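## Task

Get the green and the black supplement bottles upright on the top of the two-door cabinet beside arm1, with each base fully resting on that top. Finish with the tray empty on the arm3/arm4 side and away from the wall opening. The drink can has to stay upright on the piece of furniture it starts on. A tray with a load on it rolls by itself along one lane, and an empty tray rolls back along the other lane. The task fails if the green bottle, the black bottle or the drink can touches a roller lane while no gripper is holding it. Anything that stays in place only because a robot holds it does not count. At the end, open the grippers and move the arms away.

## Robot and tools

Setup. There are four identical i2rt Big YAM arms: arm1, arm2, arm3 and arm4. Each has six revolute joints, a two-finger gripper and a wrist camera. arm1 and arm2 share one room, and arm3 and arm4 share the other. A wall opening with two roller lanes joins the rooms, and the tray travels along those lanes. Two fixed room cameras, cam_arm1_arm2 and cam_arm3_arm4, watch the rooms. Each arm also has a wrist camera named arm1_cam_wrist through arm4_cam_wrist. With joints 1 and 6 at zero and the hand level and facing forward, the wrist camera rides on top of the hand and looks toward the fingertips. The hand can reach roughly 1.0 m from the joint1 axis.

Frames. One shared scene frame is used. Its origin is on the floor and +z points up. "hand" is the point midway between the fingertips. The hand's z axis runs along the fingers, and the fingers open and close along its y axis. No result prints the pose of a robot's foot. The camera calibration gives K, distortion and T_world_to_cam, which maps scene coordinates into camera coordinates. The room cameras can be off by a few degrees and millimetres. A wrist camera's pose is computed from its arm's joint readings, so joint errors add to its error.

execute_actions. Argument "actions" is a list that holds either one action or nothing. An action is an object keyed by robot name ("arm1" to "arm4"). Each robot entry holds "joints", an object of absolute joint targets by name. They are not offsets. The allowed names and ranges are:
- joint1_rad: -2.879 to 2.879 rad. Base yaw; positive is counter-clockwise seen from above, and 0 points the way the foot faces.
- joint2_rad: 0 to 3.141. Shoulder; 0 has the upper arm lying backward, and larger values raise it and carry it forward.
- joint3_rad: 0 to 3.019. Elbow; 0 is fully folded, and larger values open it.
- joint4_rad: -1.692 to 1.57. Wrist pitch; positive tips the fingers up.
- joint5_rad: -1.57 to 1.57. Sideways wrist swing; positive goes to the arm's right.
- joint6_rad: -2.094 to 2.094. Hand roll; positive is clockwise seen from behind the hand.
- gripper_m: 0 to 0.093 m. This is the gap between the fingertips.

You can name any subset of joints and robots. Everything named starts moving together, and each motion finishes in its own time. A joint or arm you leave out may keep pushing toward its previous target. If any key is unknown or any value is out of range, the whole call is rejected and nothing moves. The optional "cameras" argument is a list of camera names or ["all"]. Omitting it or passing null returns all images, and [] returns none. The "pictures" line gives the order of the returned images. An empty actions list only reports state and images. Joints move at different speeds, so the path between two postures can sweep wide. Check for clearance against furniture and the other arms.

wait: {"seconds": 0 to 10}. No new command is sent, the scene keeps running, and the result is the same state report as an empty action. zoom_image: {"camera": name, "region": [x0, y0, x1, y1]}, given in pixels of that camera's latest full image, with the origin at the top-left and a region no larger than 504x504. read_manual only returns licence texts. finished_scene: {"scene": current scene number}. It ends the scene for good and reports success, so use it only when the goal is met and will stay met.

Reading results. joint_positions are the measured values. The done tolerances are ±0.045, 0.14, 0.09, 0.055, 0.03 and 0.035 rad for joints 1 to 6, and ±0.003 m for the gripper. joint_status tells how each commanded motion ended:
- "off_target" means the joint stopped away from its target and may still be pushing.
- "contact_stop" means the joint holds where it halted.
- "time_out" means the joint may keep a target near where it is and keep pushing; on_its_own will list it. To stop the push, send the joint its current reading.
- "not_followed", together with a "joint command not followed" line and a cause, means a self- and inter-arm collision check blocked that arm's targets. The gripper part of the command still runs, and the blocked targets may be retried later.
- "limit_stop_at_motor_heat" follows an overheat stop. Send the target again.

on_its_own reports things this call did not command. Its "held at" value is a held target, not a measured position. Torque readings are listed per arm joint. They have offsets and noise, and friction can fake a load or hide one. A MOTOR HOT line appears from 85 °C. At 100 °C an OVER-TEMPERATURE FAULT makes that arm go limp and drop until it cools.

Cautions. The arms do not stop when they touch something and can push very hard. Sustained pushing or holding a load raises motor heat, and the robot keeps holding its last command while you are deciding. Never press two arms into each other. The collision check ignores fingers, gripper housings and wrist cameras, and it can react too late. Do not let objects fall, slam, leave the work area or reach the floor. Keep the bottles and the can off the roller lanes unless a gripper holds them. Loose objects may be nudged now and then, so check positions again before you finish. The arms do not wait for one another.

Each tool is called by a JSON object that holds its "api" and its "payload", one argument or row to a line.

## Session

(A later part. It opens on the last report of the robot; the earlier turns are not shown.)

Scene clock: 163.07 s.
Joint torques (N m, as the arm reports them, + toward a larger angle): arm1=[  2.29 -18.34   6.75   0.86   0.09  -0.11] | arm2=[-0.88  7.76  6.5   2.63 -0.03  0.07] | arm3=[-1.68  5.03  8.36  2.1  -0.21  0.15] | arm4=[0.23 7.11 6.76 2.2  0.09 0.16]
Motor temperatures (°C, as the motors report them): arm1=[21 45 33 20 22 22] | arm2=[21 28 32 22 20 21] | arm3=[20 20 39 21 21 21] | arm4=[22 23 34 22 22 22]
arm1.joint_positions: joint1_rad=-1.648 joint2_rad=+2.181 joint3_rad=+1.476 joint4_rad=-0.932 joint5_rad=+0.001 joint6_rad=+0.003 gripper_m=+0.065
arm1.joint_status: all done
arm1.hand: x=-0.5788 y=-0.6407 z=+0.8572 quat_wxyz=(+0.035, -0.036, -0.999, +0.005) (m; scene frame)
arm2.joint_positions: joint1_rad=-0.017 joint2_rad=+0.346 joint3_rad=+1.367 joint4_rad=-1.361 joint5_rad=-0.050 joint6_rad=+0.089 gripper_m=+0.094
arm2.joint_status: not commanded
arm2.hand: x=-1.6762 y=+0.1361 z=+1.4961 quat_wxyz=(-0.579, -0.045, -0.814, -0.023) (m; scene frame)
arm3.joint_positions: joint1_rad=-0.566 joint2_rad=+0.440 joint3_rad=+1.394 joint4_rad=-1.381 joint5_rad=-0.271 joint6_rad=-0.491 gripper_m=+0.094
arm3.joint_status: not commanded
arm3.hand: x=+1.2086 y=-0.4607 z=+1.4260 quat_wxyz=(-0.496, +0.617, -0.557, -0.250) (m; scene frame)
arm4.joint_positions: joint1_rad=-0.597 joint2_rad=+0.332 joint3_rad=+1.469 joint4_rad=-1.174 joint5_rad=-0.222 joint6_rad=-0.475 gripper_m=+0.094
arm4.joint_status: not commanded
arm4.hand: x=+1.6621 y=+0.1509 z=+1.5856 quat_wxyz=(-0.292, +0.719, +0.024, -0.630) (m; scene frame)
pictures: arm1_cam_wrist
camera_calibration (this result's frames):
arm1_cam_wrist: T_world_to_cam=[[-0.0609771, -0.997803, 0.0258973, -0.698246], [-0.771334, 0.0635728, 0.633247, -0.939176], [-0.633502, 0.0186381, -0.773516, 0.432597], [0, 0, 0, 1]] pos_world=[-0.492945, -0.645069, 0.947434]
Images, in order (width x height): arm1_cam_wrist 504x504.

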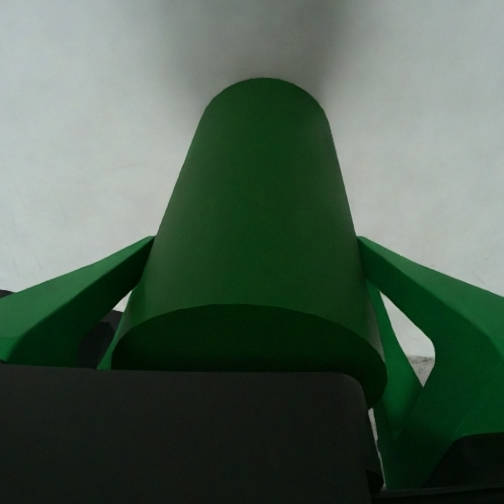

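{"api": "execute_actions", "payload": {
  "actions": [
    {"arm1": {"joints": {"gripper_m": 0.09}}}
  ],
  "cameras": ["arm1_cam_wrist"]
}}

{"api": "execute_actions", "payload": {
  "actions": [
    {"arm1": {"joints": {"joint2_rad": 2.04, "joint4_rad": -1.04}}}
  ],
  "cameras": ["arm1_cam_wrist", "cam_arm1_arm2"]
}}

Scene clock: 173.13 s.
Joint torques (N m, as the arm reports them, + toward a larger angle): arm1=[  2.1  -17.88   7.07   0.7    0.08  -0.09] | arm2=[-0.9   7.76  6.5   2.62 -0.03  0.07] | arm3=[-0.71  4.67  8.21  2.03 -0.23  0.12] | arm4=[0.3  7.32 6.67 2.13 0.15 0.15]
Motor temperatures (°C, as the motors report them): arm1=[21 44 32 20 22 22] | arm2=[21 28 32 22 20 21] | arm3=[20 20 39 21 21 21] | arm4=[22 23 34 22 22 22]
arm1.joint_positions: joint1_rad=-1.648 joint2_rad=+2.181 joint3_rad=+1.471 joint4_rad=-0.927 joint5_rad=+0.001 joint6_rad=+0.003 gripper_m=+0.090
arm1.joint_status: all done
arm1.hand: x=-0.5799 y=-0.6406 z=+0.8558 quat_wxyz=(+0.035, -0.036, -0.999, +0.005) (m; scene frame)
arm2.joint_positions: joint1_rad=-0.017 joint2_rad=+0.346 joint3_rad=+1.367 joint4_rad=-1.361 joint5_rad=-0.050 joint6_rad=+0.089 gripper_m=+0.094
arm2.joint_status: not commanded
arm2.hand: x=-1.6762 y=+0.1361 z=+1.4961 quat_wxyz=(-0.579, -0.045, -0.814, -0.023) (m; scene frame)
arm3.joint_positions: joint1_rad=-0.566 joint2_rad=+0.440 joint3_rad=+1.394 joint4_rad=-1.381 joint5_rad=-0.271 joint6_rad=-0.491 gripper_m=+0.094
arm3.joint_status: not commanded
arm3.hand: x=+1.2086 y=-0.4607 z=+1.4260 quat_wxyz=(-0.496, +0.617, -0.557, -0.250) (m; scene frame)
arm4.joint_positions: joint1_rad=-0.597 joint2_rad=+0.332 joint3_rad=+1.469 joint4_rad=-1.174 joint5_rad=-0.222 joint6_rad=-0.475 gripper_m=+0.094
arm4.joint_status: not commanded
arm4.hand: x=+1.6621 y=+0.1509 z=+1.5856 quat_wxyz=(-0.292, +0.719, +0.024, -0.630) (m; scene frame)
pictures: arm1_cam_wrist
camera_calibration (this result's frames):
arm1_cam_wrist: T_world_to_cam=[[-0.0609831, -0.997803, 0.0259002, -0.698223], [-0.771576, 0.0635864, 0.632952, -0.939023], [-0.633208, 0.0186154, -0.773758, 0.431266], [0, 0, 0, 1]] pos_world=[-0.494025, -0.645008, 0.946136]
Images, in order (width x height): arm1_cam_wrist 504x504.

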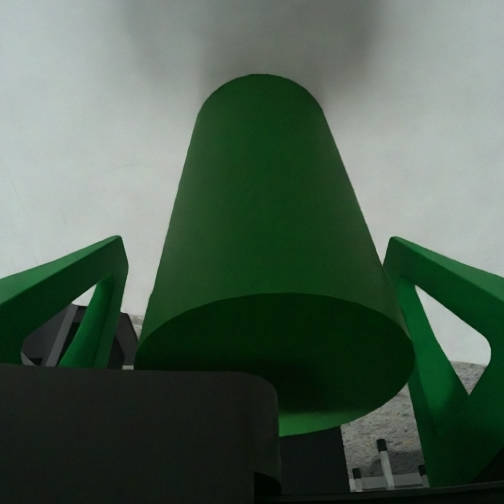

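Scene clock: 174.13 s.
Joint torques (N m, as the arm reports them, + toward a larger angle): arm1=[  2.54 -15.49   9.08   0.26   0.09  -0.06] | arm2=[-0.89  7.78  6.5   2.62 -0.03  0.07] | arm3=[-0.9   5.11  8.37  1.95 -0.18  0.11] | arm4=[-0.19  7.48  6.79  2.06  0.16  0.18]
Motor temperatures (°C, as the motors report them): arm1=[21 44 32 20 22 22] | arm2=[21 28 32 22 20 21] | arm3=[20 20 39 21 21 21] | arm4=[22 23 34 22 22 22]
arm1.joint_positions: joint1_rad=-1.648 joint2_rad=+2.017 joint3_rad=+1.461 joint4_rad=-1.031 joint5_rad=+0.001 joint6_rad=+0.003 gripper_m=+0.090
arm1.joint_status: all done
arm1.hand: x=-0.5807 y=-0.6397 z=+0.9435 quat_wxyz=(+0.010, -0.036, -0.999, +0.005) (m; scene frame)
arm2.joint_positions: joint1_rad=-0.017 joint2_rad=+0.346 joint3_rad=+1.367 joint4_rad=-1.361 joint5_rad=-0.050 joint6_rad=+0.089 gripper_m=+0.094
arm2.joint_status: not commanded
arm2.hand: x=-1.6762 y=+0.1361 z=+1.4961 quat_wxyz=(-0.579, -0.045, -0.814, -0.023) (m; scene frame)
arm3.joint_positions: joint1_rad=-0.566 joint2_rad=+0.440 joint3_rad=+1.394 joint4_rad=-1.381 joint5_rad=-0.271 joint6_rad=-0.491 gripper_m=+0.094
arm3.joint_status: not commanded
arm3.hand: x=+1.2086 y=-0.4607 z=+1.4260 quat_wxyz=(-0.496, +0.617, -0.557, -0.250) (m; scene frame)
arm4.joint_positions: joint1_rad=-0.597 joint2_rad=+0.332 joint3_rad=+1.469 joint4_rad=-1.174 joint5_rad=-0.222 joint6_rad=-0.475 gripper_m=+0.094
arm4.joint_status: not commanded
arm4.hand: x=+1.6621 y=+0.1509 z=+1.5856 quat_wxyz=(-0.292, +0.719, +0.024, -0.630) (m; scene frame)
pictures: arm1_cam_wrist, cam_arm1_arm2
camera_calibration (this result's frames):
arm1_cam_wrist: T_world_to_cam=[[-0.0617642, -0.997745, 0.0262612, -0.700353], [-0.801733, 0.0652675, 0.594108, -0.97498], [-0.594483, 0.0156402, -0.803956, 0.547664], [0, 0, 0, 1]] pos_world=[-0.499354, -0.643705, 1.03793]
Images, in order (width x height): arm1_cam_wrist 504x504, cam_arm1_arm2 896x504.

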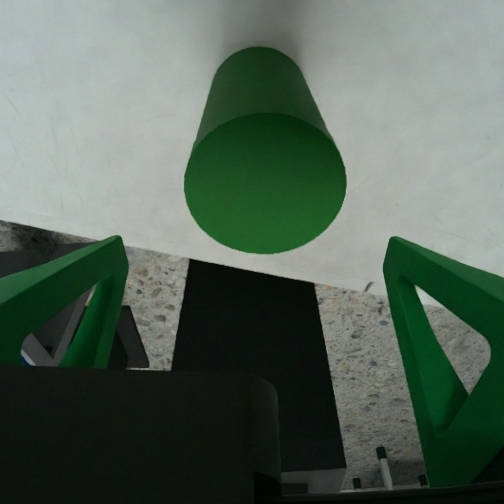

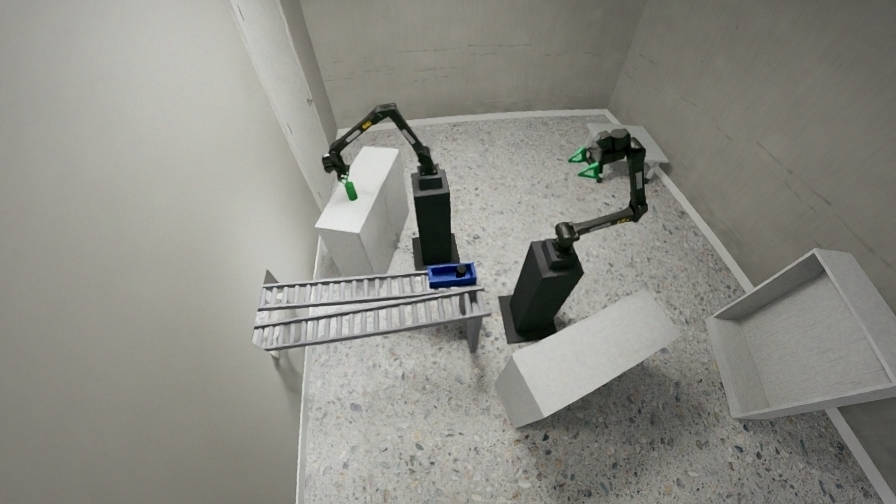

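{"api": "execute_actions", "payload": {
  "actions": [
    {"arm1": {"joints": {"joint1_rad": -0.75, "joint6_rad": 0.185, "gripper_m": 0.083}}}
  ],
  "cameras": []
}}

{"api": "execute_actions", "payload": {
  "actions": [
    {"arm1": {"joints": {"joint1_rad": 0.158, "joint2_rad": 2.57, "joint3_rad": 1.75, "joint4_rad": -0.727}}}
  ],
  "cameras": ["arm1_cam_wrist", "cam_arm1_arm2"]
}}

Scene clock: 195.00 s.
Joint torques (N m, as the arm reports them, + toward a larger angle): arm1=[  0.56 -15.5    8.87   0.18   0.19  -0.06] | arm2=[-0.91  7.8   6.5   2.63 -0.03  0.07] | arm3=[-0.9   4.01  8.18  2.23 -0.23  0.14] | arm4=[-0.46  7.68  6.68  2.29  0.1   0.16]
Motor temperatures (°C, as the motors report them): arm1=[21 43 33 20 22 22] | arm2=[21 27 32 22 20 21] | arm3=[20 20 39 21 21 21] | arm4=[22 23 34 22 22 22]
arm1.joint_positions: joint1_rad=-0.741 joint2_rad=+2.017 joint3_rad=+1.461 joint4_rad=-1.031 joint5_rad=-0.002 joint6_rad=+0.171 gripper_m=+0.083
arm1.joint_status: all done
arm1.hand: x=-0.7668 y=-0.1789 z=+0.9398 quat_wxyz=(+0.012, +0.327, -0.945, +0.007) (m; scene frame)
arm2.joint_positions: joint1_rad=-0.017 joint2_rad=+0.346 joint3_rad=+1.367 joint4_rad=-1.361 joint5_rad=-0.050 joint6_rad=+0.089 gripper_m=+0.094
arm2.joint_status: not commanded
arm2.hand: x=-1.6762 y=+0.1361 z=+1.4961 quat_wxyz=(-0.579, -0.045, -0.814, -0.023) (m; scene frame)
arm3.joint_positions: joint1_rad=-0.566 joint2_rad=+0.440 joint3_rad=+1.394 joint4_rad=-1.381 joint5_rad=-0.271 joint6_rad=-0.491 gripper_m=+0.094
arm3.joint_status: not commanded
arm3.hand: x=+1.2086 y=-0.4607 z=+1.4260 quat_wxyz=(-0.496, +0.617, -0.557, -0.250) (m; scene frame)
arm4.joint_positions: joint1_rad=-0.597 joint2_rad=+0.332 joint3_rad=+1.469 joint4_rad=-1.174 joint5_rad=-0.222 joint6_rad=-0.475 gripper_m=+0.094
arm4.joint_status: not commanded
arm4.hand: x=+1.6621 y=+0.1509 z=+1.5856 quat_wxyz=(-0.292, +0.719, +0.024, -0.630) (m; scene frame)
pictures: none
No camera images: the call's "cameras" was empty. Leave "cameras" out to get every camera's image.

Scene clock: 196.80 s.
Joint torques (N m, as the arm reports them, + toward a larger angle): arm1=[  2.18 -21.83   7.5    0.46   0.16  -0.06] | arm2=[-0.89  7.79  6.5   2.63 -0.03  0.07] | arm3=[-0.13  4.66  8.1   2.27 -0.17  0.09] | arm4=[0.12 6.95 6.74 1.96 0.08 0.15]
Motor temperatures (°C, as the motors report them): arm1=[21 43 33 20 22 22] | arm2=[21 27 32 22 20 21] | arm3=[20 20 39 21 21 21] | arm4=[22 23 34 22 22 22]
arm1.joint_positions: joint1_rad=+0.150 joint2_rad=+2.583 joint3_rad=+1.739 joint4_rad=-0.725 joint5_rad=-0.001 joint6_rad=+0.173 gripper_m=+0.083
arm1.joint_status: all done
arm1.hand: x=-1.2465 y=+0.0230 z=+0.6870 quat_wxyz=(+0.005, +0.702, -0.712, +0.001) (m; scene frame)
arm2.joint_positions: joint1_rad=-0.017 joint2_rad=+0.346 joint3_rad=+1.367 joint4_rad=-1.361 joint5_rad=-0.050 joint6_rad=+0.089 gripper_m=+0.094
arm2.joint_status: not commanded
arm2.hand: x=-1.6762 y=+0.1361 z=+1.4961 quat_wxyz=(-0.579, -0.045, -0.814, -0.023) (m; scene frame)
arm3.joint_positions: joint1_rad=-0.566 joint2_rad=+0.440 joint3_rad=+1.394 joint4_rad=-1.381 joint5_rad=-0.271 joint6_rad=-0.491 gripper_m=+0.094
arm3.joint_status: not commanded
arm3.hand: x=+1.2086 y=-0.4607 z=+1.4260 quat_wxyz=(-0.496, +0.617, -0.557, -0.250) (m; scene frame)
arm4.joint_positions: joint1_rad=-0.597 joint2_rad=+0.332 joint3_rad=+1.469 joint4_rad=-1.174 joint5_rad=-0.222 joint6_rad=-0.475 gripper_m=+0.094
arm4.joint_status: not commanded
arm4.hand: x=+1.6621 y=+0.1509 z=+1.5856 quat_wxyz=(-0.292, +0.719, +0.024, -0.630) (m; scene frame)
pictures: arm1_cam_wrist, cam_arm1_arm2
camera_calibration (this result's frames):
arm1_cam_wrist: T_world_to_cam=[[0.999944, -0.00513562, 0.00927699, 1.23865], [-0.0095855, -0.811873, 0.583755, -0.384936], [0.00453379, -0.583811, -0.811877, 0.701162], [0, 0, 0, 1]] pos_world=[-1.24545, 0.103189, 0.782475]
Images, in order (width x height): arm1_cam_wrist 504x504, cam_arm1_arm2 896x504.

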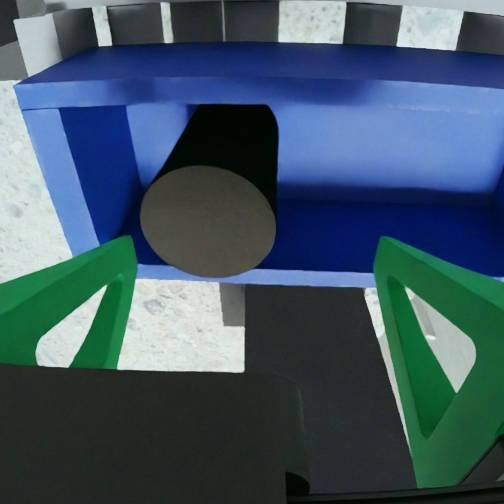

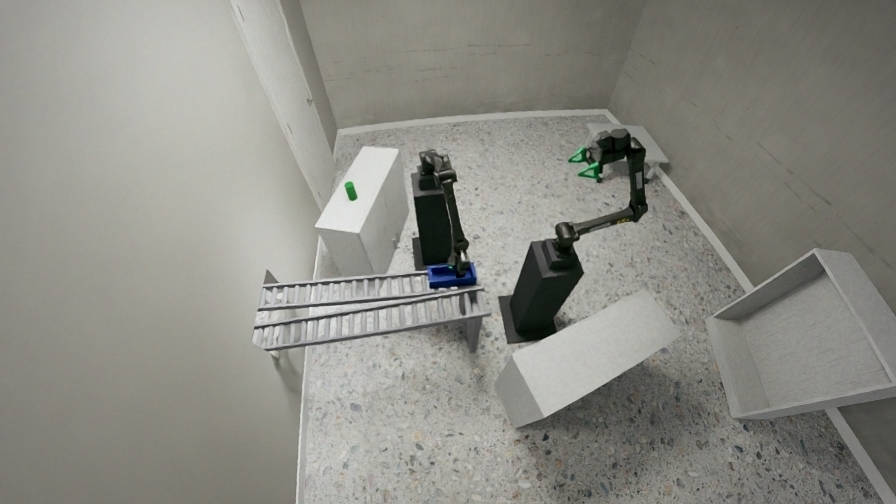

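{"api": "execute_actions", "payload": {
  "actions": [
    {"arm1": {"joints": {"joint1_rad": 0.19, "joint2_rad": 2.755, "joint3_rad": 1.842, "joint4_rad": -0.64, "joint6_rad": 0.2, "gripper_m": 0.093}}}
  ],
  "cameras": ["arm1_cam_wrist", "arm2_cam_wrist"]
}}

Scene clock: 217.70 s.
Joint torques (N m, as the arm reports them, + toward a larger angle): arm1=[  1.85 -21.57   6.56   0.53   0.17  -0.08] | arm2=[-0.87  7.78  6.5   2.63 -0.03  0.07] | arm3=[-1.33  4.67  8.3   2.24 -0.2   0.14] | arm4=[-0.17  7.9   6.83  2.16  0.13  0.19]
Motor temperatures (°C, as the motors report them): arm1=[21 46 33 20 22 22] | arm2=[21 27 32 22 20 21] | arm3=[20 20 39 21 21 21] | arm4=[22 23 35 22 22 22]
arm1.joint_positions: joint1_rad=+0.187 joint2_rad=+2.758 joint3_rad=+1.834 joint4_rad=-0.642 joint5_rad=-0.001 joint6_rad=+0.185 gripper_m=+0.093
arm1.joint_status: all done
arm1.hand: x=-1.2694 y=+0.0146 z=+0.6034 quat_wxyz=(+0.004, +0.711, -0.704, -0.001) (m; scene frame)
arm2.joint_positions: joint1_rad=-0.017 joint2_rad=+0.346 joint3_rad=+1.367 joint4_rad=-1.361 joint5_rad=-0.050 joint6_rad=+0.089 gripper_m=+0.094
arm2.joint_status: not commanded
arm2.hand: x=-1.6762 y=+0.1361 z=+1.4961 quat_wxyz=(-0.579, -0.045, -0.814, -0.023) (m; scene frame)
arm3.joint_positions: joint1_rad=-0.566 joint2_rad=+0.440 joint3_rad=+1.394 joint4_rad=-1.381 joint5_rad=-0.271 joint6_rad=-0.491 gripper_m=+0.094
arm3.joint_status: not commanded
arm3.hand: x=+1.2086 y=-0.4607 z=+1.4260 quat_wxyz=(-0.496, +0.617, -0.557, -0.250) (m; scene frame)
arm4.joint_positions: joint1_rad=-0.597 joint2_rad=+0.332 joint3_rad=+1.469 joint4_rad=-1.174 joint5_rad=-0.222 joint6_rad=-0.475 gripper_m=+0.094
arm4.joint_status: not commanded
arm4.hand: x=+1.6621 y=+0.1509 z=+1.5856 quat_wxyz=(-0.292, +0.719, +0.024, -0.630) (m; scene frame)
pictures: arm1_cam_wrist, arm2_cam_wrist
camera_calibration (this result's frames):
arm1_cam_wrist: T_world_to_cam=[[0.999771, 0.0196161, 0.00853636, 1.26224], [0.0109947, -0.813437, 0.581549, -0.315701], [0.0183515, -0.581322, -0.813467, 0.646911], [0, 0, 0, 1]] pos_world=[-1.27036, 0.0945005, 0.699061]
arm2_cam_wrist: T_world_to_cam=[[-0.04555, -0.994675, -0.0924459, 0.195254], [-0.820373, 0.0900511, -0.564694, -0.538321], [0.570012, 0.0501183, -0.820107, 2.29959], [0, 0, 0, 1]] pos_world=[-1.74352, 0.127439, 1.59997]
Images, in order (width x height): arm1_cam_wrist 504x504, arm2_cam_wrist 504x504.

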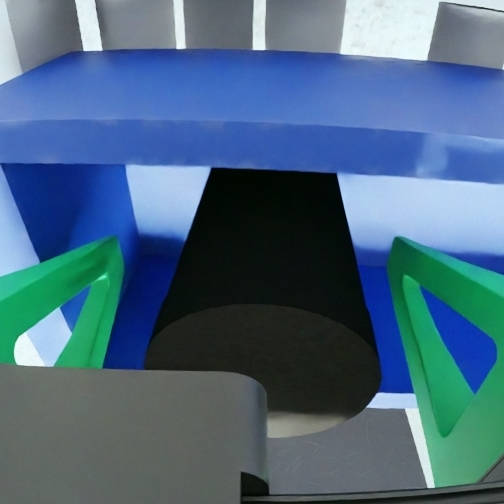

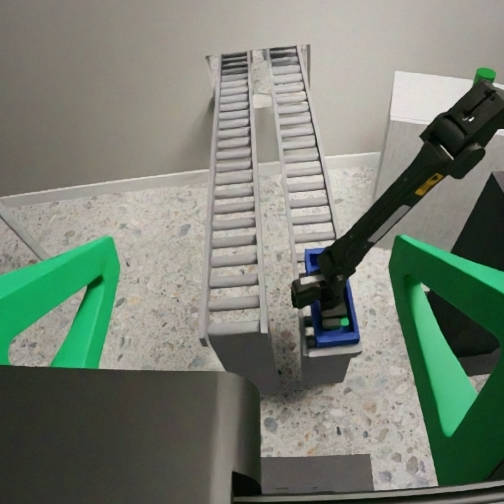

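{"api": "execute_actions", "payload": {
  "actions": [
    {"arm1": {"joints": {"gripper_m": 0.0}}}
  ],
  "cameras": ["arm1_cam_wrist"]
}}

Scene clock: 222.47 s.
Joint torques (N m, as the arm reports them, + toward a larger angle): arm1=[  2.11 -21.46   6.55   0.68   0.1   -0.08] | arm2=[-0.89  7.78  6.5   2.62 -0.03  0.07] | arm3=[-1.73  5.01  8.22  2.22 -0.22  0.08] | arm4=[-0.23  7.5   6.89  2.25  0.1   0.15]
Motor temperatures (°C, as the motors report them): arm1=[21 47 32 20 22 22] | arm2=[21 27 32 22 20 21] | arm3=[20 20 39 22 21 21] | arm4=[22 23 35 22 22 22]
arm1.joint_positions: joint1_rad=+0.187 joint2_rad=+2.758 joint3_rad=+1.834 joint4_rad=-0.642 joint5_rad=+0.001 joint6_rad=+0.186 gripper_m=+0.058
arm1.joint_status: gripper_m off_target (ended at +0.058, target +0.000)
arm1.hand: x=-1.2691 y=+0.0146 z=+0.6034 quat_wxyz=(+0.003, +0.710, -0.704, +0.000) (m; scene frame)
arm2.joint_positions: joint1_rad=-0.017 joint2_rad=+0.346 joint3_rad=+1.367 joint4_rad=-1.361 joint5_rad=-0.050 joint6_rad=+0.089 gripper_m=+0.094
arm2.joint_status: not commanded
arm2.hand: x=-1.6762 y=+0.1361 z=+1.4961 quat_wxyz=(-0.579, -0.045, -0.814, -0.023) (m; scene frame)
arm3.joint_positions: joint1_rad=-0.566 joint2_rad=+0.440 joint3_rad=+1.394 joint4_rad=-1.381 joint5_rad=-0.271 joint6_rad=-0.491 gripper_m=+0.094
arm3.joint_status: not commanded
arm3.hand: x=+1.2086 y=-0.4607 z=+1.4260 quat_wxyz=(-0.496, +0.617, -0.557, -0.250) (m; scene frame)
arm4.joint_positions: joint1_rad=-0.597 joint2_rad=+0.332 joint3_rad=+1.469 joint4_rad=-1.174 joint5_rad=-0.222 joint6_rad=-0.475 gripper_m=+0.094
arm4.joint_status: not commanded
arm4.hand: x=+1.6621 y=+0.1509 z=+1.5856 quat_wxyz=(-0.292, +0.719, +0.024, -0.630) (m; scene frame)
pictures: arm1_cam_wrist
camera_calibration (this result's frames):
arm1_cam_wrist: T_world_to_cam=[[0.999768, 0.0188569, 0.0104177, 1.26079], [0.00928969, -0.813658, 0.58127, -0.317644], [0.0194374, -0.581038, -0.813644, 0.648421], [0, 0, 0, 1]] pos_world=[-1.27015, 0.0945298, 0.699086]
Images, in order (width x height): arm1_cam_wrist 504x504.

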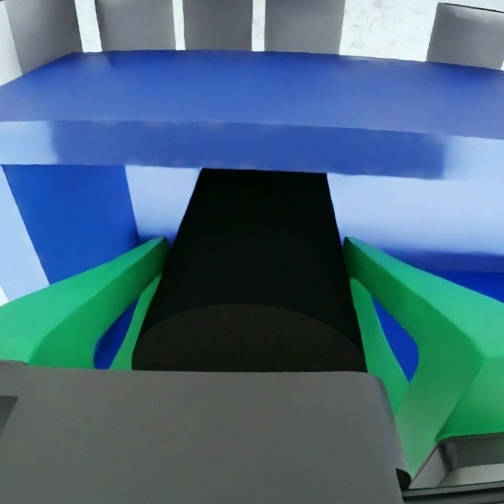

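{"api": "execute_actions", "payload": {
  "actions": [
    {"arm1": {"joints": {"joint2_rad": 2.60, "joint4_rad": -0.805}}}
  ],
  "cameras": ["arm1_cam_wrist", "cam_arm1_arm2"]
}}

Scene clock: 229.43 s.
Joint torques (N m, as the arm reports them, + toward a larger angle): arm1=[  1.96 -20.39   8.39   0.17   0.12  -0.08] | arm2=[-0.91  7.77  6.5   2.63 -0.03  0.07] | arm3=[-1.74  3.99  8.13  2.13 -0.23  0.13] | arm4=[0.07 7.34 6.74 2.13 0.1  0.17]
Motor temperatures (°C, as the motors report them): arm1=[21 47 32 20 22 22] | arm2=[21 27 32 22 20 21] | arm3=[20 20 39 22 21 21] | arm4=[22 23 35 22 22 22]
arm1.joint_positions: joint1_rad=+0.187 joint2_rad=+2.585 joint3_rad=+1.828 joint4_rad=-0.796 joint5_rad=+0.000 joint6_rad=+0.187 gripper_m=+0.058
arm1.joint_status: all done
arm1.hand: x=-1.2748 y=+0.0463 z=+0.7089 quat_wxyz=(+0.000, +0.710, -0.704, -0.005) (m; scene frame)
arm2.joint_positions: joint1_rad=-0.017 joint2_rad=+0.346 joint3_rad=+1.367 joint4_rad=-1.361 joint5_rad=-0.050 joint6_rad=+0.089 gripper_m=+0.094
arm2.joint_status: not commanded
arm2.hand: x=-1.6762 y=+0.1361 z=+1.4961 quat_wxyz=(-0.579, -0.045, -0.814, -0.023) (m; scene frame)
arm3.joint_positions: joint1_rad=-0.566 joint2_rad=+0.440 joint3_rad=+1.394 joint4_rad=-1.381 joint5_rad=-0.271 joint6_rad=-0.491 gripper_m=+0.094
arm3.joint_status: not commanded
arm3.hand: x=+1.2086 y=-0.4607 z=+1.4260 quat_wxyz=(-0.496, +0.617, -0.557, -0.250) (m; scene frame)
arm4.joint_positions: joint1_rad=-0.597 joint2_rad=+0.332 joint3_rad=+1.469 joint4_rad=-1.174 joint5_rad=-0.222 joint6_rad=-0.475 gripper_m=+0.094
arm4.joint_status: not commanded
arm4.hand: x=+1.6621 y=+0.1509 z=+1.5856 quat_wxyz=(-0.292, +0.719, +0.024, -0.630) (m; scene frame)
pictures: arm1_cam_wrist, cam_arm1_arm2
camera_calibration (this result's frames):
arm1_cam_wrist: T_world_to_cam=[[0.999802, 0.0182923, 0.00789584, 1.26661], [0.0104987, -0.820521, 0.571521, -0.344433], [0.0169332, -0.571324, -0.82055, 0.754025], [0, 0, 0, 1]] pos_world=[-1.27551, 0.125009, 0.805565]
Images, in order (width x height): arm1_cam_wrist 504x504, cam_arm1_arm2 896x504.

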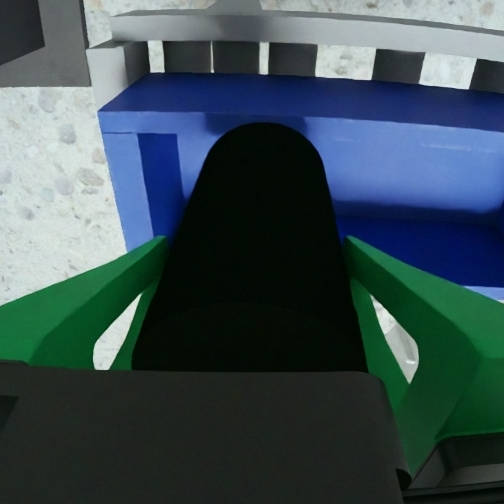

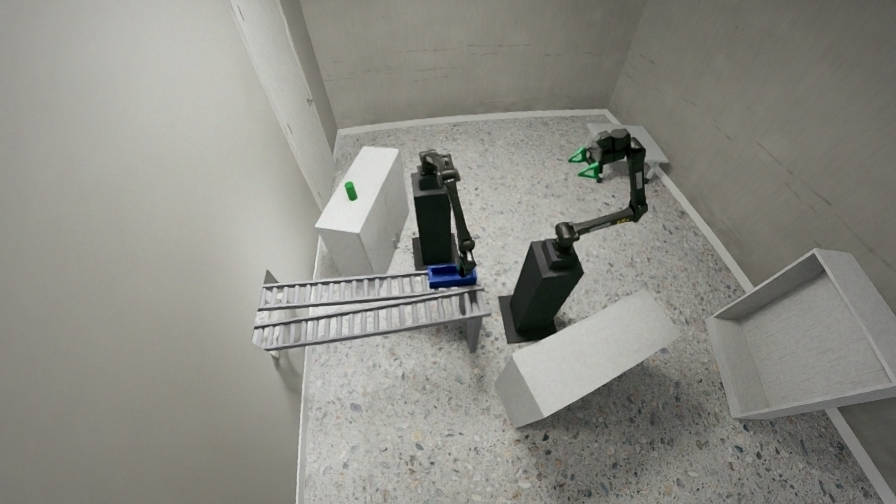

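{"api": "execute_actions", "payload": {
  "actions": [
    {"arm1": {"joints": {"joint1_rad": -1.388, "joint2_rad": 2.198, "joint3_rad": 1.624, "joint4_rad": -1.002}}, "arm2": {"joints": {"joint1_rad": -0.11, "joint2_rad": 2.50, "joint3_rad": 1.60, "joint4_rad": -0.64, "joint5_rad": 0.0, "joint6_rad": -0.168, "gripper_m": 0.05}}}
  ],
  "cameras": ["arm1_cam_wrist", "arm2_cam_wrist", "cam_arm1_arm2"]
}}

Scene clock: 247.23 s.
Joint torques (N m, as the arm reports them, + toward a larger angle): arm1=[  1.94 -18.66   8.74   0.3    0.07  -0.06] | arm2=[ -1.34 -17.27   5.61   1.03   0.1   -0.01] | arm3=[-1.89  4.78  8.29  2.15 -0.2   0.12] | arm4=[-0.13  7.43  6.77  2.05  0.12  0.2 ]
Motor temperatures (°C, as the motors report them): arm1=[21 47 33 20 22 22] | arm2=[21 27 32 22 20 21] | arm3=[20 20 39 22 21 21] | arm4=[22 23 35 22 22 22]
arm1.joint_positions: joint1_rad=-1.399 joint2_rad=+2.192 joint3_rad=+1.619 joint4_rad=-0.994 joint5_rad=+0.002 joint6_rad=+0.188 gripper_m=+0.058
arm1.joint_status: all done
arm1.hand: x=-0.5368 y=-0.4905 z=+0.8923 quat_wxyz=(+0.000, -0.004, -1.000, +0.006) (m; scene frame)
arm2.joint_positions: joint1_rad=-0.108 joint2_rad=+2.510 joint3_rad=+1.588 joint4_rad=-0.648 joint5_rad=-0.003 joint6_rad=-0.160 gripper_m=+0.050
arm2.joint_status: all done
arm2.hand: x=-1.2007 y=+0.0345 z=+0.6822 quat_wxyz=(-0.003, +0.002, -1.000, +0.004) (m; scene frame)
arm3.joint_positions: joint1_rad=-0.566 joint2_rad=+0.440 joint3_rad=+1.394 joint4_rad=-1.381 joint5_rad=-0.271 joint6_rad=-0.491 gripper_m=+0.094
arm3.joint_status: not commanded
arm3.hand: x=+1.2086 y=-0.4607 z=+1.4260 quat_wxyz=(-0.496, +0.617, -0.557, -0.250) (m; scene frame)
arm4.joint_positions: joint1_rad=-0.597 joint2_rad=+0.332 joint3_rad=+1.469 joint4_rad=-1.174 joint5_rad=-0.222 joint6_rad=-0.475 gripper_m=+0.094
arm4.joint_status: not commanded
arm4.hand: x=+1.6621 y=+0.1509 z=+1.5856 quat_wxyz=(-0.292, +0.719, +0.024, -0.630) (m; scene frame)
pictures: arm1_cam_wrist, arm2_cam_wrist, cam_arm1_arm2
camera_calibration (this result's frames):
arm1_cam_wrist: T_world_to_cam=[[0.00193647, -0.999655, 0.0261964, -0.514165], [-0.816139, 0.0135578, 0.577697, -0.937624], [-0.577852, -0.0224986, -0.815831, 0.531062], [0, 0, 0, 1]] pos_world=[-0.45736, -0.489327, 0.988388]
arm2_cam_wrist: T_world_to_cam=[[0.00253481, -0.999979, 0.00589804, 0.0313912], [-0.811018, 0.00139473, 0.58502, -1.36875], [-0.585016, -0.00626633, -0.810997, -0.0249953], [0, 0, 0, 1]] pos_world=[-1.12478, 0.0331429, 0.78029]
Images, in order (width x height): arm1_cam_wrist 504x504, arm2_cam_wrist 504x504, cam_arm1_arm2 896x504.

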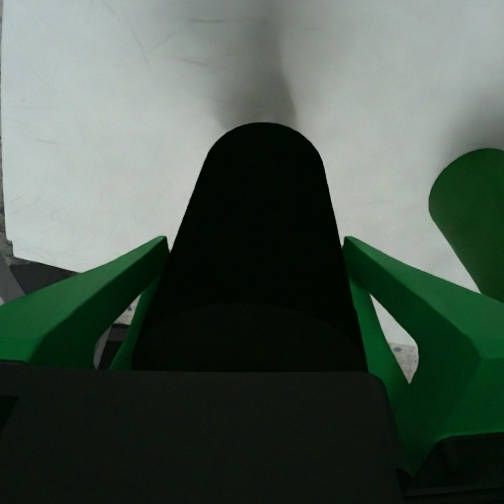

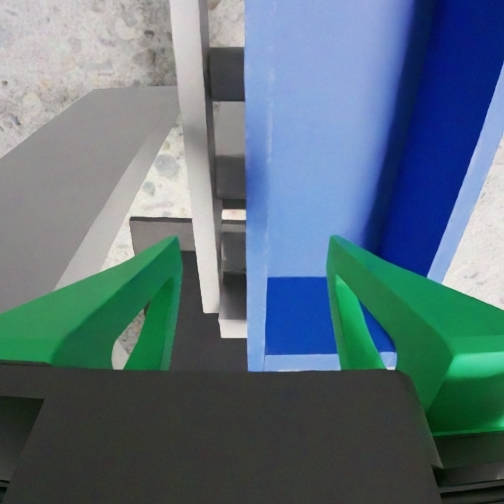

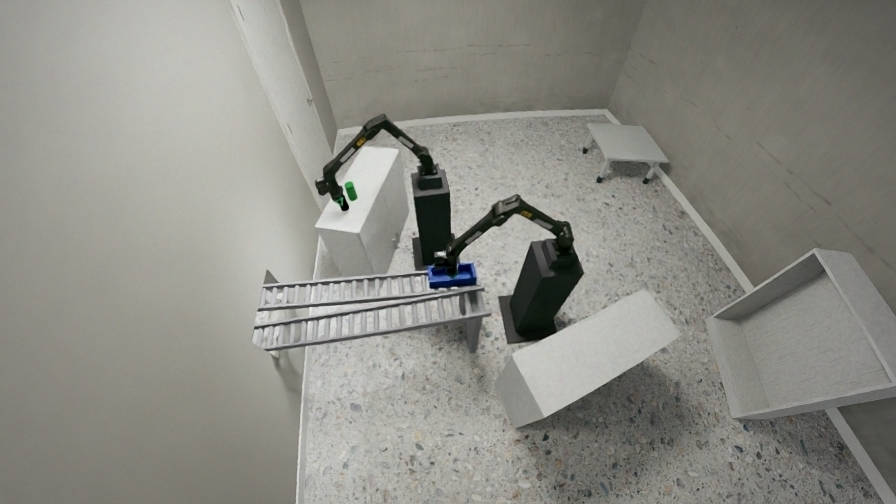

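{"api": "execute_actions", "payload": {
  "actions": []
}}

Scene clock: 257.77 s.
Joint torques (N m, as the arm reports them, + toward a larger angle): arm1=[  2.36 -19.15   8.77   0.33   0.06  -0.09] | arm2=[ -1.33 -17.19   5.65   1.03   0.1   -0.01] | arm3=[-1.22  4.71  8.33  2.18 -0.17  0.05] | arm4=[0.45 7.73 6.74 2.28 0.07 0.13]
Motor temperatures (°C, as the motors report them): arm1=[21 47 33 20 22 22] | arm2=[21 31 32 22 20 21] | arm3=[20 20 40 22 21 21] | arm4=[22 23 35 22 22 22]
arm1.joint_positions: joint1_rad=-1.399 joint2_rad=+2.192 joint3_rad=+1.619 joint4_rad=-0.994 joint5_rad=+0.002 joint6_rad=+0.188 gripper_m=+0.058
arm1.joint_status: all done
arm1.hand: x=-0.5368 y=-0.4905 z=+0.8923 quat_wxyz=(+0.000, -0.004, -1.000, +0.006) (m; scene frame)
arm2.joint_positions: joint1_rad=-0.108 joint2_rad=+2.510 joint3_rad=+1.588 joint4_rad=-0.648 joint5_rad=-0.003 joint6_rad=-0.160 gripper_m=+0.050
arm2.joint_status: all done
arm2.hand: x=-1.2007 y=+0.0345 z=+0.6822 quat_wxyz=(-0.003, +0.002, -1.000, +0.004) (m; scene frame)
arm3.joint_positions: joint1_rad=-0.566 joint2_rad=+0.440 joint3_rad=+1.394 joint4_rad=-1.381 joint5_rad=-0.271 joint6_rad=-0.491 gripper_m=+0.094
arm3.joint_status: not commanded
arm3.hand: x=+1.2086 y=-0.4607 z=+1.4260 quat_wxyz=(-0.496, +0.617, -0.557, -0.250) (m; scene frame)
arm4.joint_positions: joint1_rad=-0.597 joint2_rad=+0.332 joint3_rad=+1.469 joint4_rad=-1.174 joint5_rad=-0.222 joint6_rad=-0.475 gripper_m=+0.094
arm4.joint_status: not commanded
arm4.hand: x=+1.6621 y=+0.1509 z=+1.5856 quat_wxyz=(-0.292, +0.719, +0.024, -0.630) (m; scene frame)
pictures: arm1_cam_wrist, arm2_cam_wrist, arm3_cam_wrist, arm4_cam_wrist, cam_arm1_arm2, cam_arm3_arm4
camera_calibration (this result's frames):
arm1_cam_wrist: T_world_to_cam=[[0.00193647, -0.999655, 0.0261964, -0.514165], [-0.816139, 0.0135578, 0.577697, -0.937624], [-0.577852, -0.0224986, -0.815831, 0.531062], [0, 0, 0, 1]] pos_world=[-0.45736, -0.489327, 0.988388]
arm2_cam_wrist: T_world_to_cam=[[0.00253481, -0.999979, 0.00589804, 0.0313912], [-0.811018, 0.00139473, 0.58502, -1.36875], [-0.585016, -0.00626633, -0.810997, -0.0249953], [0, 0, 0, 1]] pos_world=[-1.12478, 0.0331429, 0.78029]
arm3_cam_wrist: T_world_to_cam=[[0.939246, -0.108671, 0.325587, -1.65133], [0.0599762, -0.882006, -0.467406, 0.189216], [0.337963, 0.458537, -0.821903, 1.09963], [0, 0, 0, 1]] pos_world=[1.16803, -0.516781, 1.52988]
arm4_cam_wrist: T_world_to_cam=[[0.343544, 0.821973, 0.454244, -1.41677], [0.698774, 0.0994269, -0.708399, -0.0503062], [-0.627449, 0.560781, -0.540216, 1.94108], [0, 0, 0, 1]] pos_world=[1.73981, 0.0810287, 1.65653]
Images, in order (width x height): arm1_cam_wrist 504x504, arm2_cam_wrist 504x504, arm3_cam_wrist 504x504, arm4_cam_wrist 504x504, cam_arm1_arm2 896x504, cam_arm3_arm4 896x504.

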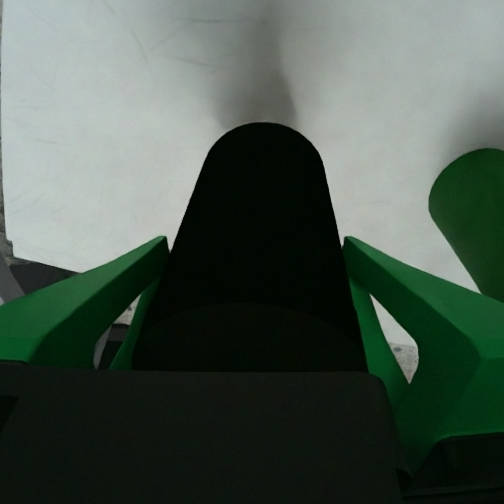

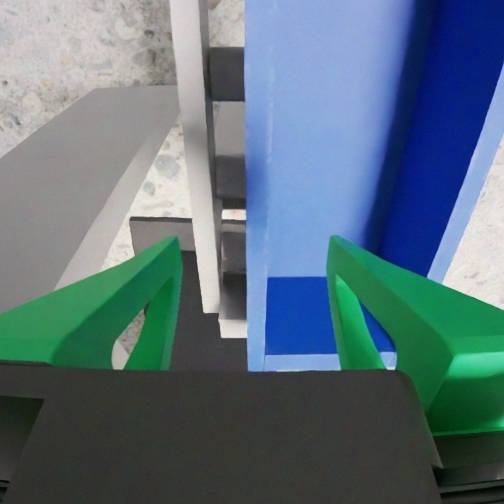

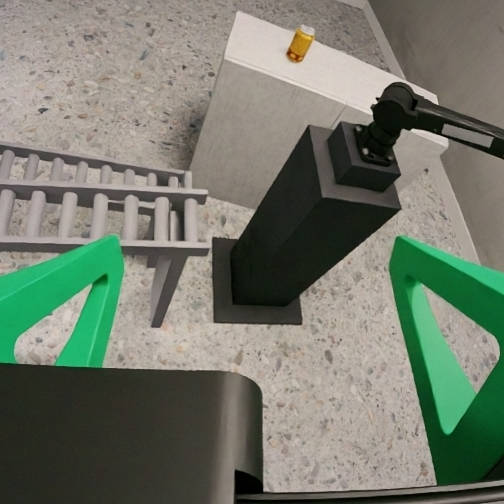

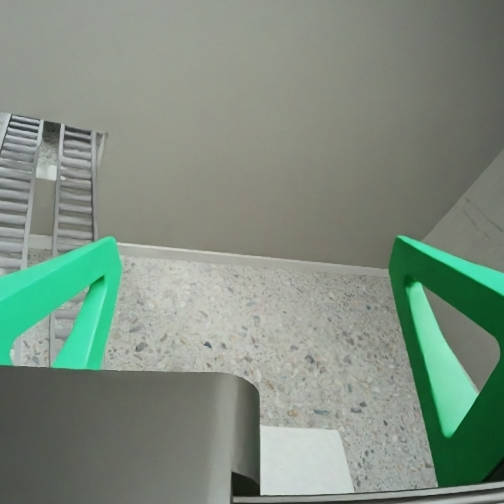

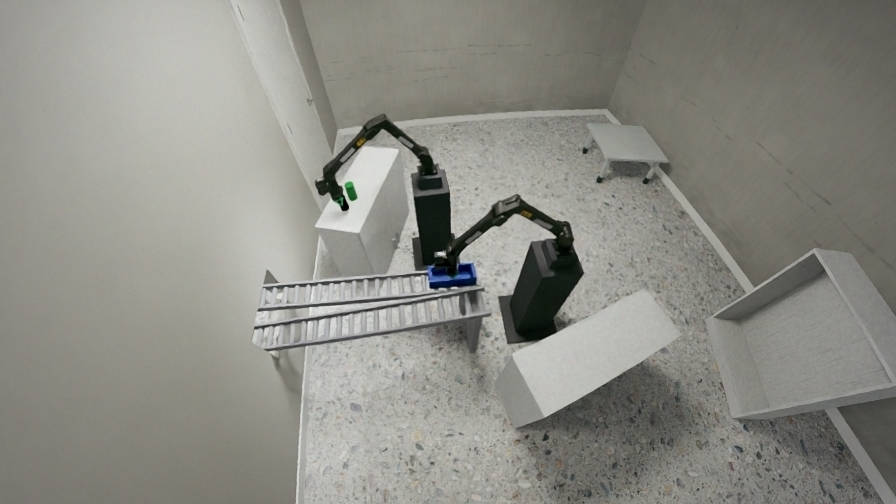

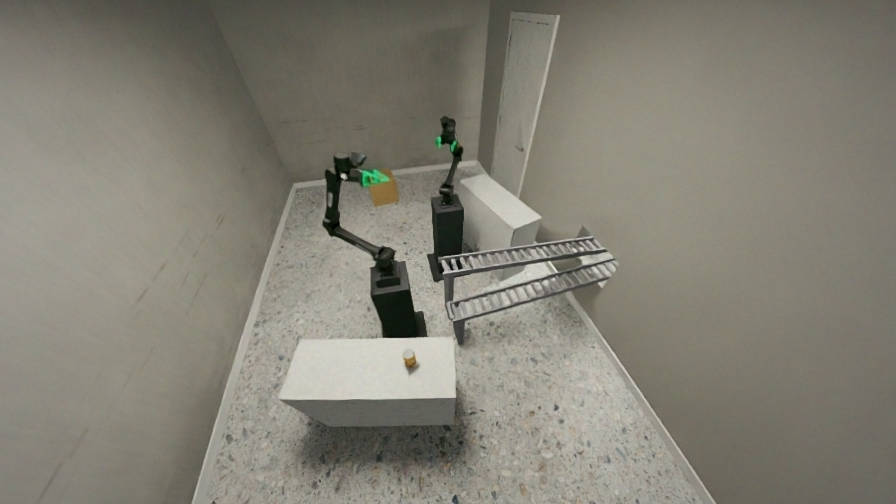

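{"api": "execute_actions", "payload": {
  "actions": [
    {"arm1": {"joints": {"joint2_rad": 2.262, "joint4_rad": -0.918}}, "arm2": {"joints": {"joint1_rad": -0.106, "joint2_rad": 2.762, "joint3_rad": 1.745, "joint4_rad": -0.54, "joint6_rad": -0.17}}}
  ],
  "cameras": ["arm1_cam_wrist", "arm2_cam_wrist", "cam_arm1_arm2"]
}}

Scene clock: 269.07 s.
Joint torques (N m, as the arm reports them, + toward a larger angle): arm1=[  3.22 -19.38   8.54   0.69   0.08  -0.11] | arm2=[ -1.17 -18.03   4.98   0.73   0.1   -0.01] | arm3=[-0.45  4.71  8.29  2.1  -0.25  0.14] | arm4=[-0.17  8.01  6.91  2.16  0.14  0.17]
Motor temperatures (°C, as the motors report them): arm1=[21 47 34 20 22 22] | arm2=[21 33 31 22 20 21] | arm3=[20 20 40 22 21 21] | arm4=[22 23 35 22 22 22]
arm1.joint_positions: joint1_rad=-1.399 joint2_rad=+2.261 joint3_rad=+1.619 joint4_rad=-0.926 joint5_rad=+0.002 joint6_rad=+0.188 gripper_m=+0.058
arm1.joint_status: all done
arm1.hand: x=-0.5346 y=-0.4905 z=+0.8510 quat_wxyz=(+0.001, -0.004, -1.000, +0.006) (m; scene frame)
arm2.joint_positions: joint1_rad=-0.108 joint2_rad=+2.779 joint3_rad=+1.731 joint4_rad=-0.542 joint5_rad=-0.003 joint6_rad=-0.162 gripper_m=+0.050
arm2.joint_status: all done
arm2.hand: x=-1.2121 y=+0.0351 z=+0.5581 quat_wxyz=(+0.006, +0.003, -1.000, +0.002) (m; scene frame)
arm3.joint_positions: joint1_rad=-0.566 joint2_rad=+0.440 joint3_rad=+1.394 joint4_rad=-1.381 joint5_rad=-0.271 joint6_rad=-0.491 gripper_m=+0.094
arm3.joint_status: not commanded
arm3.hand: x=+1.2086 y=-0.4607 z=+1.4260 quat_wxyz=(-0.496, +0.617, -0.557, -0.250) (m; scene frame)
arm4.joint_positions: joint1_rad=-0.597 joint2_rad=+0.332 joint3_rad=+1.469 joint4_rad=-1.174 joint5_rad=-0.222 joint6_rad=-0.475 gripper_m=+0.094
arm4.joint_status: not commanded
arm4.hand: x=+1.6621 y=+0.1509 z=+1.5856 quat_wxyz=(-0.292, +0.719, +0.024, -0.630) (m; scene frame)
pictures: arm1_cam_wrist, arm2_cam_wrist, cam_arm1_arm2
camera_calibration (this result's frames):
arm1_cam_wrist: T_world_to_cam=[[0.00196232, -0.999648, 0.0264664, -0.513275], [-0.815271, 0.0137269, 0.578917, -0.912449], [-0.579077, -0.0227133, -0.814956, 0.49712], [0, 0, 0, 1]] pos_world=[-0.455015, -0.489278, 0.946948]
arm2_cam_wrist: T_world_to_cam=[[0.00434859, -0.999986, 0.00286379, 0.0366717], [-0.799845, -0.00175936, 0.600205, -1.30018], [-0.600191, -0.00490063, -0.799841, -0.156968], [0, 0, 0, 1]] pos_world=[-1.13431, 0.0336144, 0.654718]
Images, in order (width x height): arm1_cam_wrist 504x504, arm2_cam_wrist 504x504, cam_arm1_arm2 896x504.

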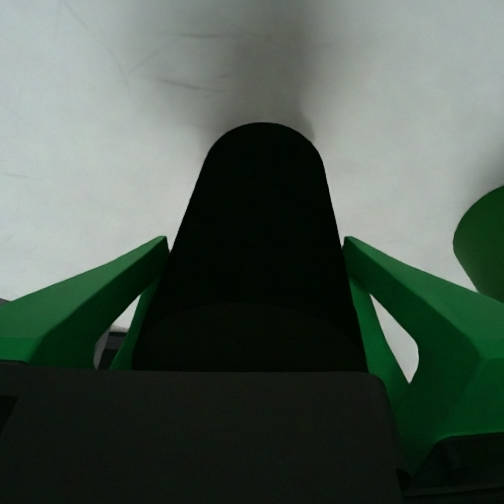

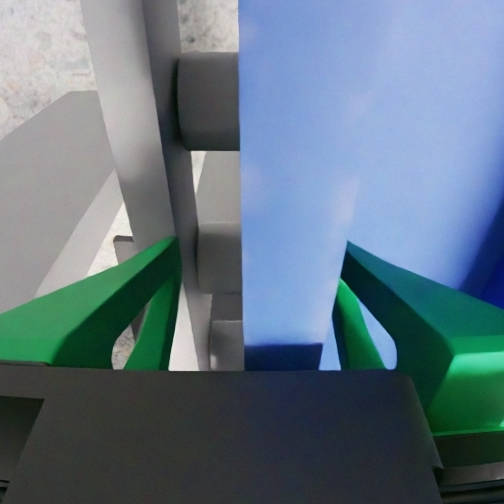

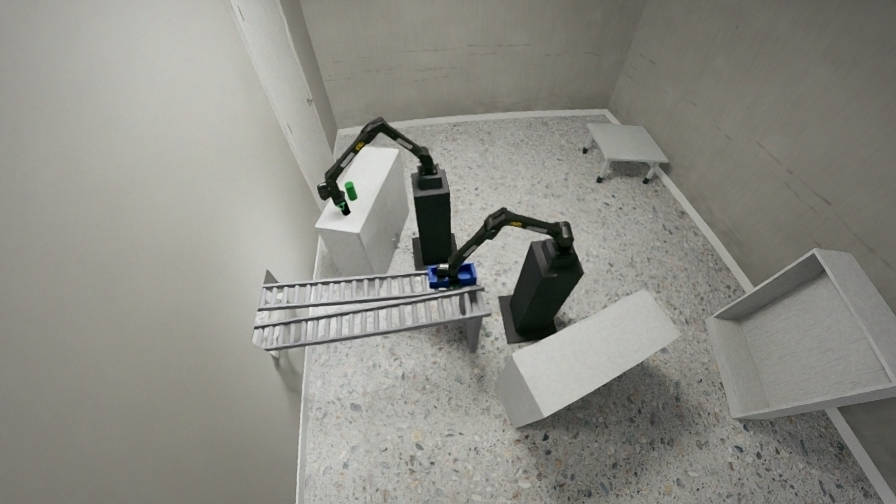

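{"api": "execute_actions", "payload": {
  "actions": [
    {"arm1": {"joints": {"joint3_rad": 1.588, "joint4_rad": -0.885}}, "arm2": {"joints": {"gripper_m": 0.0}}}
  ],
  "cameras": ["arm1_cam_wrist", "arm2_cam_wrist"]
}}

Scene clock: 276.93 s.
Joint torques (N m, as the arm reports them, + toward a larger angle): arm1=[  2.37 -19.61   7.62   0.76   0.12  -0.11] | arm2=[ -1.03 -17.9    4.98   0.7    0.02   0.  ] | arm3=[-1.45  4.52  8.21  2.05 -0.21  0.1 ] | arm4=[0.06 7.38 6.85 2.26 0.13 0.15]
Motor temperatures (°C, as the motors report them): arm1=[21 47 33 20 22 22] | arm2=[21 34 31 22 20 21] | arm3=[20 20 40 22 21 21] | arm4=[22 23 35 22 22 22]
arm1.joint_positions: joint1_rad=-1.399 joint2_rad=+2.261 joint3_rad=+1.589 joint4_rad=-0.896 joint5_rad=+0.001 joint6_rad=+0.188 gripper_m=+0.058
arm1.joint_status: all done
arm1.hand: x=-0.5415 y=-0.4917 z=+0.8420 quat_wxyz=(+0.001, -0.004, -1.000, +0.005) (m; scene frame)
arm2.joint_positions: joint1_rad=-0.108 joint2_rad=+2.779 joint3_rad=+1.731 joint4_rad=-0.542 joint5_rad=-0.001 joint6_rad=-0.162 gripper_m=+0.011
arm2.joint_status: gripper_m off_target (ended at +0.011, target +0.000)
arm2.hand: x=-1.2121 y=+0.0349 z=+0.5581 quat_wxyz=(+0.006, +0.003, -1.000, +0.003) (m; scene frame)
arm3.joint_positions: joint1_rad=-0.566 joint2_rad=+0.440 joint3_rad=+1.394 joint4_rad=-1.381 joint5_rad=-0.271 joint6_rad=-0.491 gripper_m=+0.094
arm3.joint_status: not commanded
arm3.hand: x=+1.2086 y=-0.4607 z=+1.4260 quat_wxyz=(-0.496, +0.617, -0.557, -0.250) (m; scene frame)
arm4.joint_positions: joint1_rad=-0.597 joint2_rad=+0.332 joint3_rad=+1.469 joint4_rad=-1.174 joint5_rad=-0.222 joint6_rad=-0.475 gripper_m=+0.094
arm4.joint_status: not commanded
arm4.hand: x=+1.6621 y=+0.1509 z=+1.5856 quat_wxyz=(-0.292, +0.719, +0.024, -0.630) (m; scene frame)
pictures: arm1_cam_wrist, arm2_cam_wrist
camera_calibration (this result's frames):
arm1_cam_wrist: T_world_to_cam=[[0.00195673, -0.999669, 0.0256483, -0.513549], [-0.815409, 0.0132524, 0.578734, -0.912954], [-0.578882, -0.0220463, -0.815113, 0.486275], [0, 0, 0, 1]] pos_world=[-0.46193, -0.49056, 0.937898]
arm2_cam_wrist: T_world_to_cam=[[0.00512945, -0.999977, 0.00436057, 0.0365236], [-0.799699, -0.00148396, 0.6004, -1.30015], [-0.60038, -0.00656686, -0.799688, -0.157248], [0, 0, 0, 1]] pos_world=[-1.13433, 0.0335607, 0.654703]
Images, in order (width x height): arm1_cam_wrist 504x504, arm2_cam_wrist 504x504.

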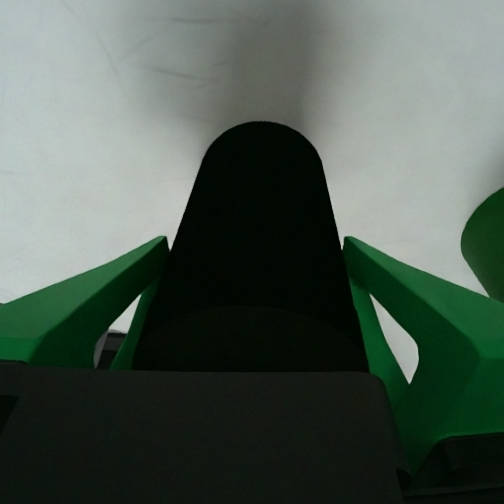

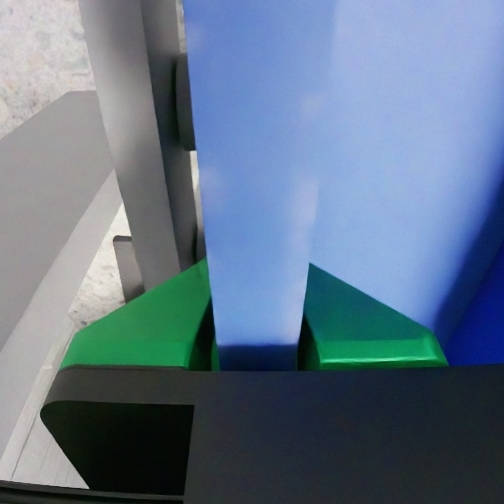

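{"api": "execute_actions", "payload": {
  "actions": [
    {"arm1": {"joints": {"joint3_rad": 1.562, "joint4_rad": -0.86}}, "arm2": {"joints": {"joint2_rad": 2.60, "joint4_rad": -0.715}}}
  ],
  "cameras": ["arm1_cam_wrist", "arm2_cam_wrist"]
}}

Scene clock: 280.37 s.
Joint torques (N m, as the arm reports them, + toward a larger angle): arm1=[  2.37 -18.89   6.76   1.08   0.11  -0.1 ] | arm2=[ -0.94 -17.35   6.11   0.34   0.08   0.01] | arm3=[-1.75  4.63  8.43  2.09 -0.25  0.1 ] | arm4=[0.18 7.18 6.71 2.18 0.1  0.17]
Motor temperatures (°C, as the motors report them): arm1=[21 47 33 20 22 22] | arm2=[21 34 31 22 20 21] | arm3=[20 20 40 22 21 21] | arm4=[22 23 35 22 22 22]
arm1.joint_positions: joint1_rad=-1.399 joint2_rad=+2.254 joint3_rad=+1.573 joint4_rad=-0.874 joint5_rad=+0.001 joint6_rad=+0.188 gripper_m=+0.058
arm1.joint_status: all done
arm1.hand: x=-0.5424 y=-0.4918 z=+0.8415 quat_wxyz=(-0.005, -0.004, -1.000, +0.004) (m; scene frame)
arm2.joint_positions: joint1_rad=-0.108 joint2_rad=+2.599 joint3_rad=+1.731 joint4_rad=-0.708 joint5_rad=-0.002 joint6_rad=-0.163 gripper_m=+0.011
arm2.joint_status: all done
arm2.hand: x=-1.1725 y=+0.0298 z=+0.6642 quat_wxyz=(-0.001, +0.003, -1.000, +0.004) (m; scene frame)
arm3.joint_positions: joint1_rad=-0.566 joint2_rad=+0.440 joint3_rad=+1.394 joint4_rad=-1.381 joint5_rad=-0.271 joint6_rad=-0.491 gripper_m=+0.094
arm3.joint_status: not commanded
arm3.hand: x=+1.2086 y=-0.4607 z=+1.4260 quat_wxyz=(-0.496, +0.617, -0.557, -0.250) (m; scene frame)
arm4.joint_positions: joint1_rad=-0.597 joint2_rad=+0.332 joint3_rad=+1.469 joint4_rad=-1.174 joint5_rad=-0.222 joint6_rad=-0.475 gripper_m=+0.094
arm4.joint_status: not commanded
arm4.hand: x=+1.6621 y=+0.1509 z=+1.5856 quat_wxyz=(-0.292, +0.719, +0.024, -0.630) (m; scene frame)
pictures: arm1_cam_wrist, arm2_cam_wrist
camera_calibration (this result's frames):
arm1_cam_wrist: T_world_to_cam=[[0.00177078, -0.999733, 0.0230435, -0.511562], [-0.822476, 0.0116511, 0.56868, -0.909511], [-0.568796, -0.0199597, -0.822236, 0.497915], [0, 0, 0, 1]] pos_world=[-0.463933, -0.49089, 0.938412]
arm2_cam_wrist: T_world_to_cam=[[0.00556486, -0.999968, 0.00581224, 0.0302948], [-0.807837, -0.00106977, 0.589405, -1.33444], [-0.589379, -0.0079753, -0.807817, -0.0302874], [0, 0, 0, 1]] pos_world=[-1.09603, 0.0286247, 0.761883]
Images, in order (width x height): arm1_cam_wrist 504x504, arm2_cam_wrist 504x504.

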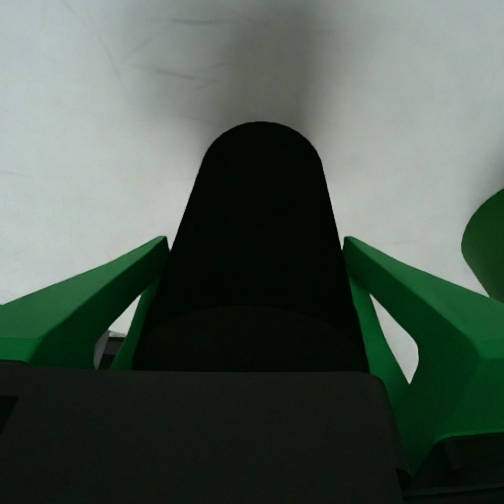

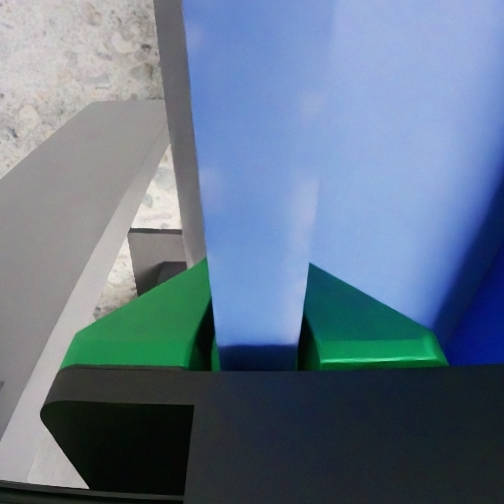

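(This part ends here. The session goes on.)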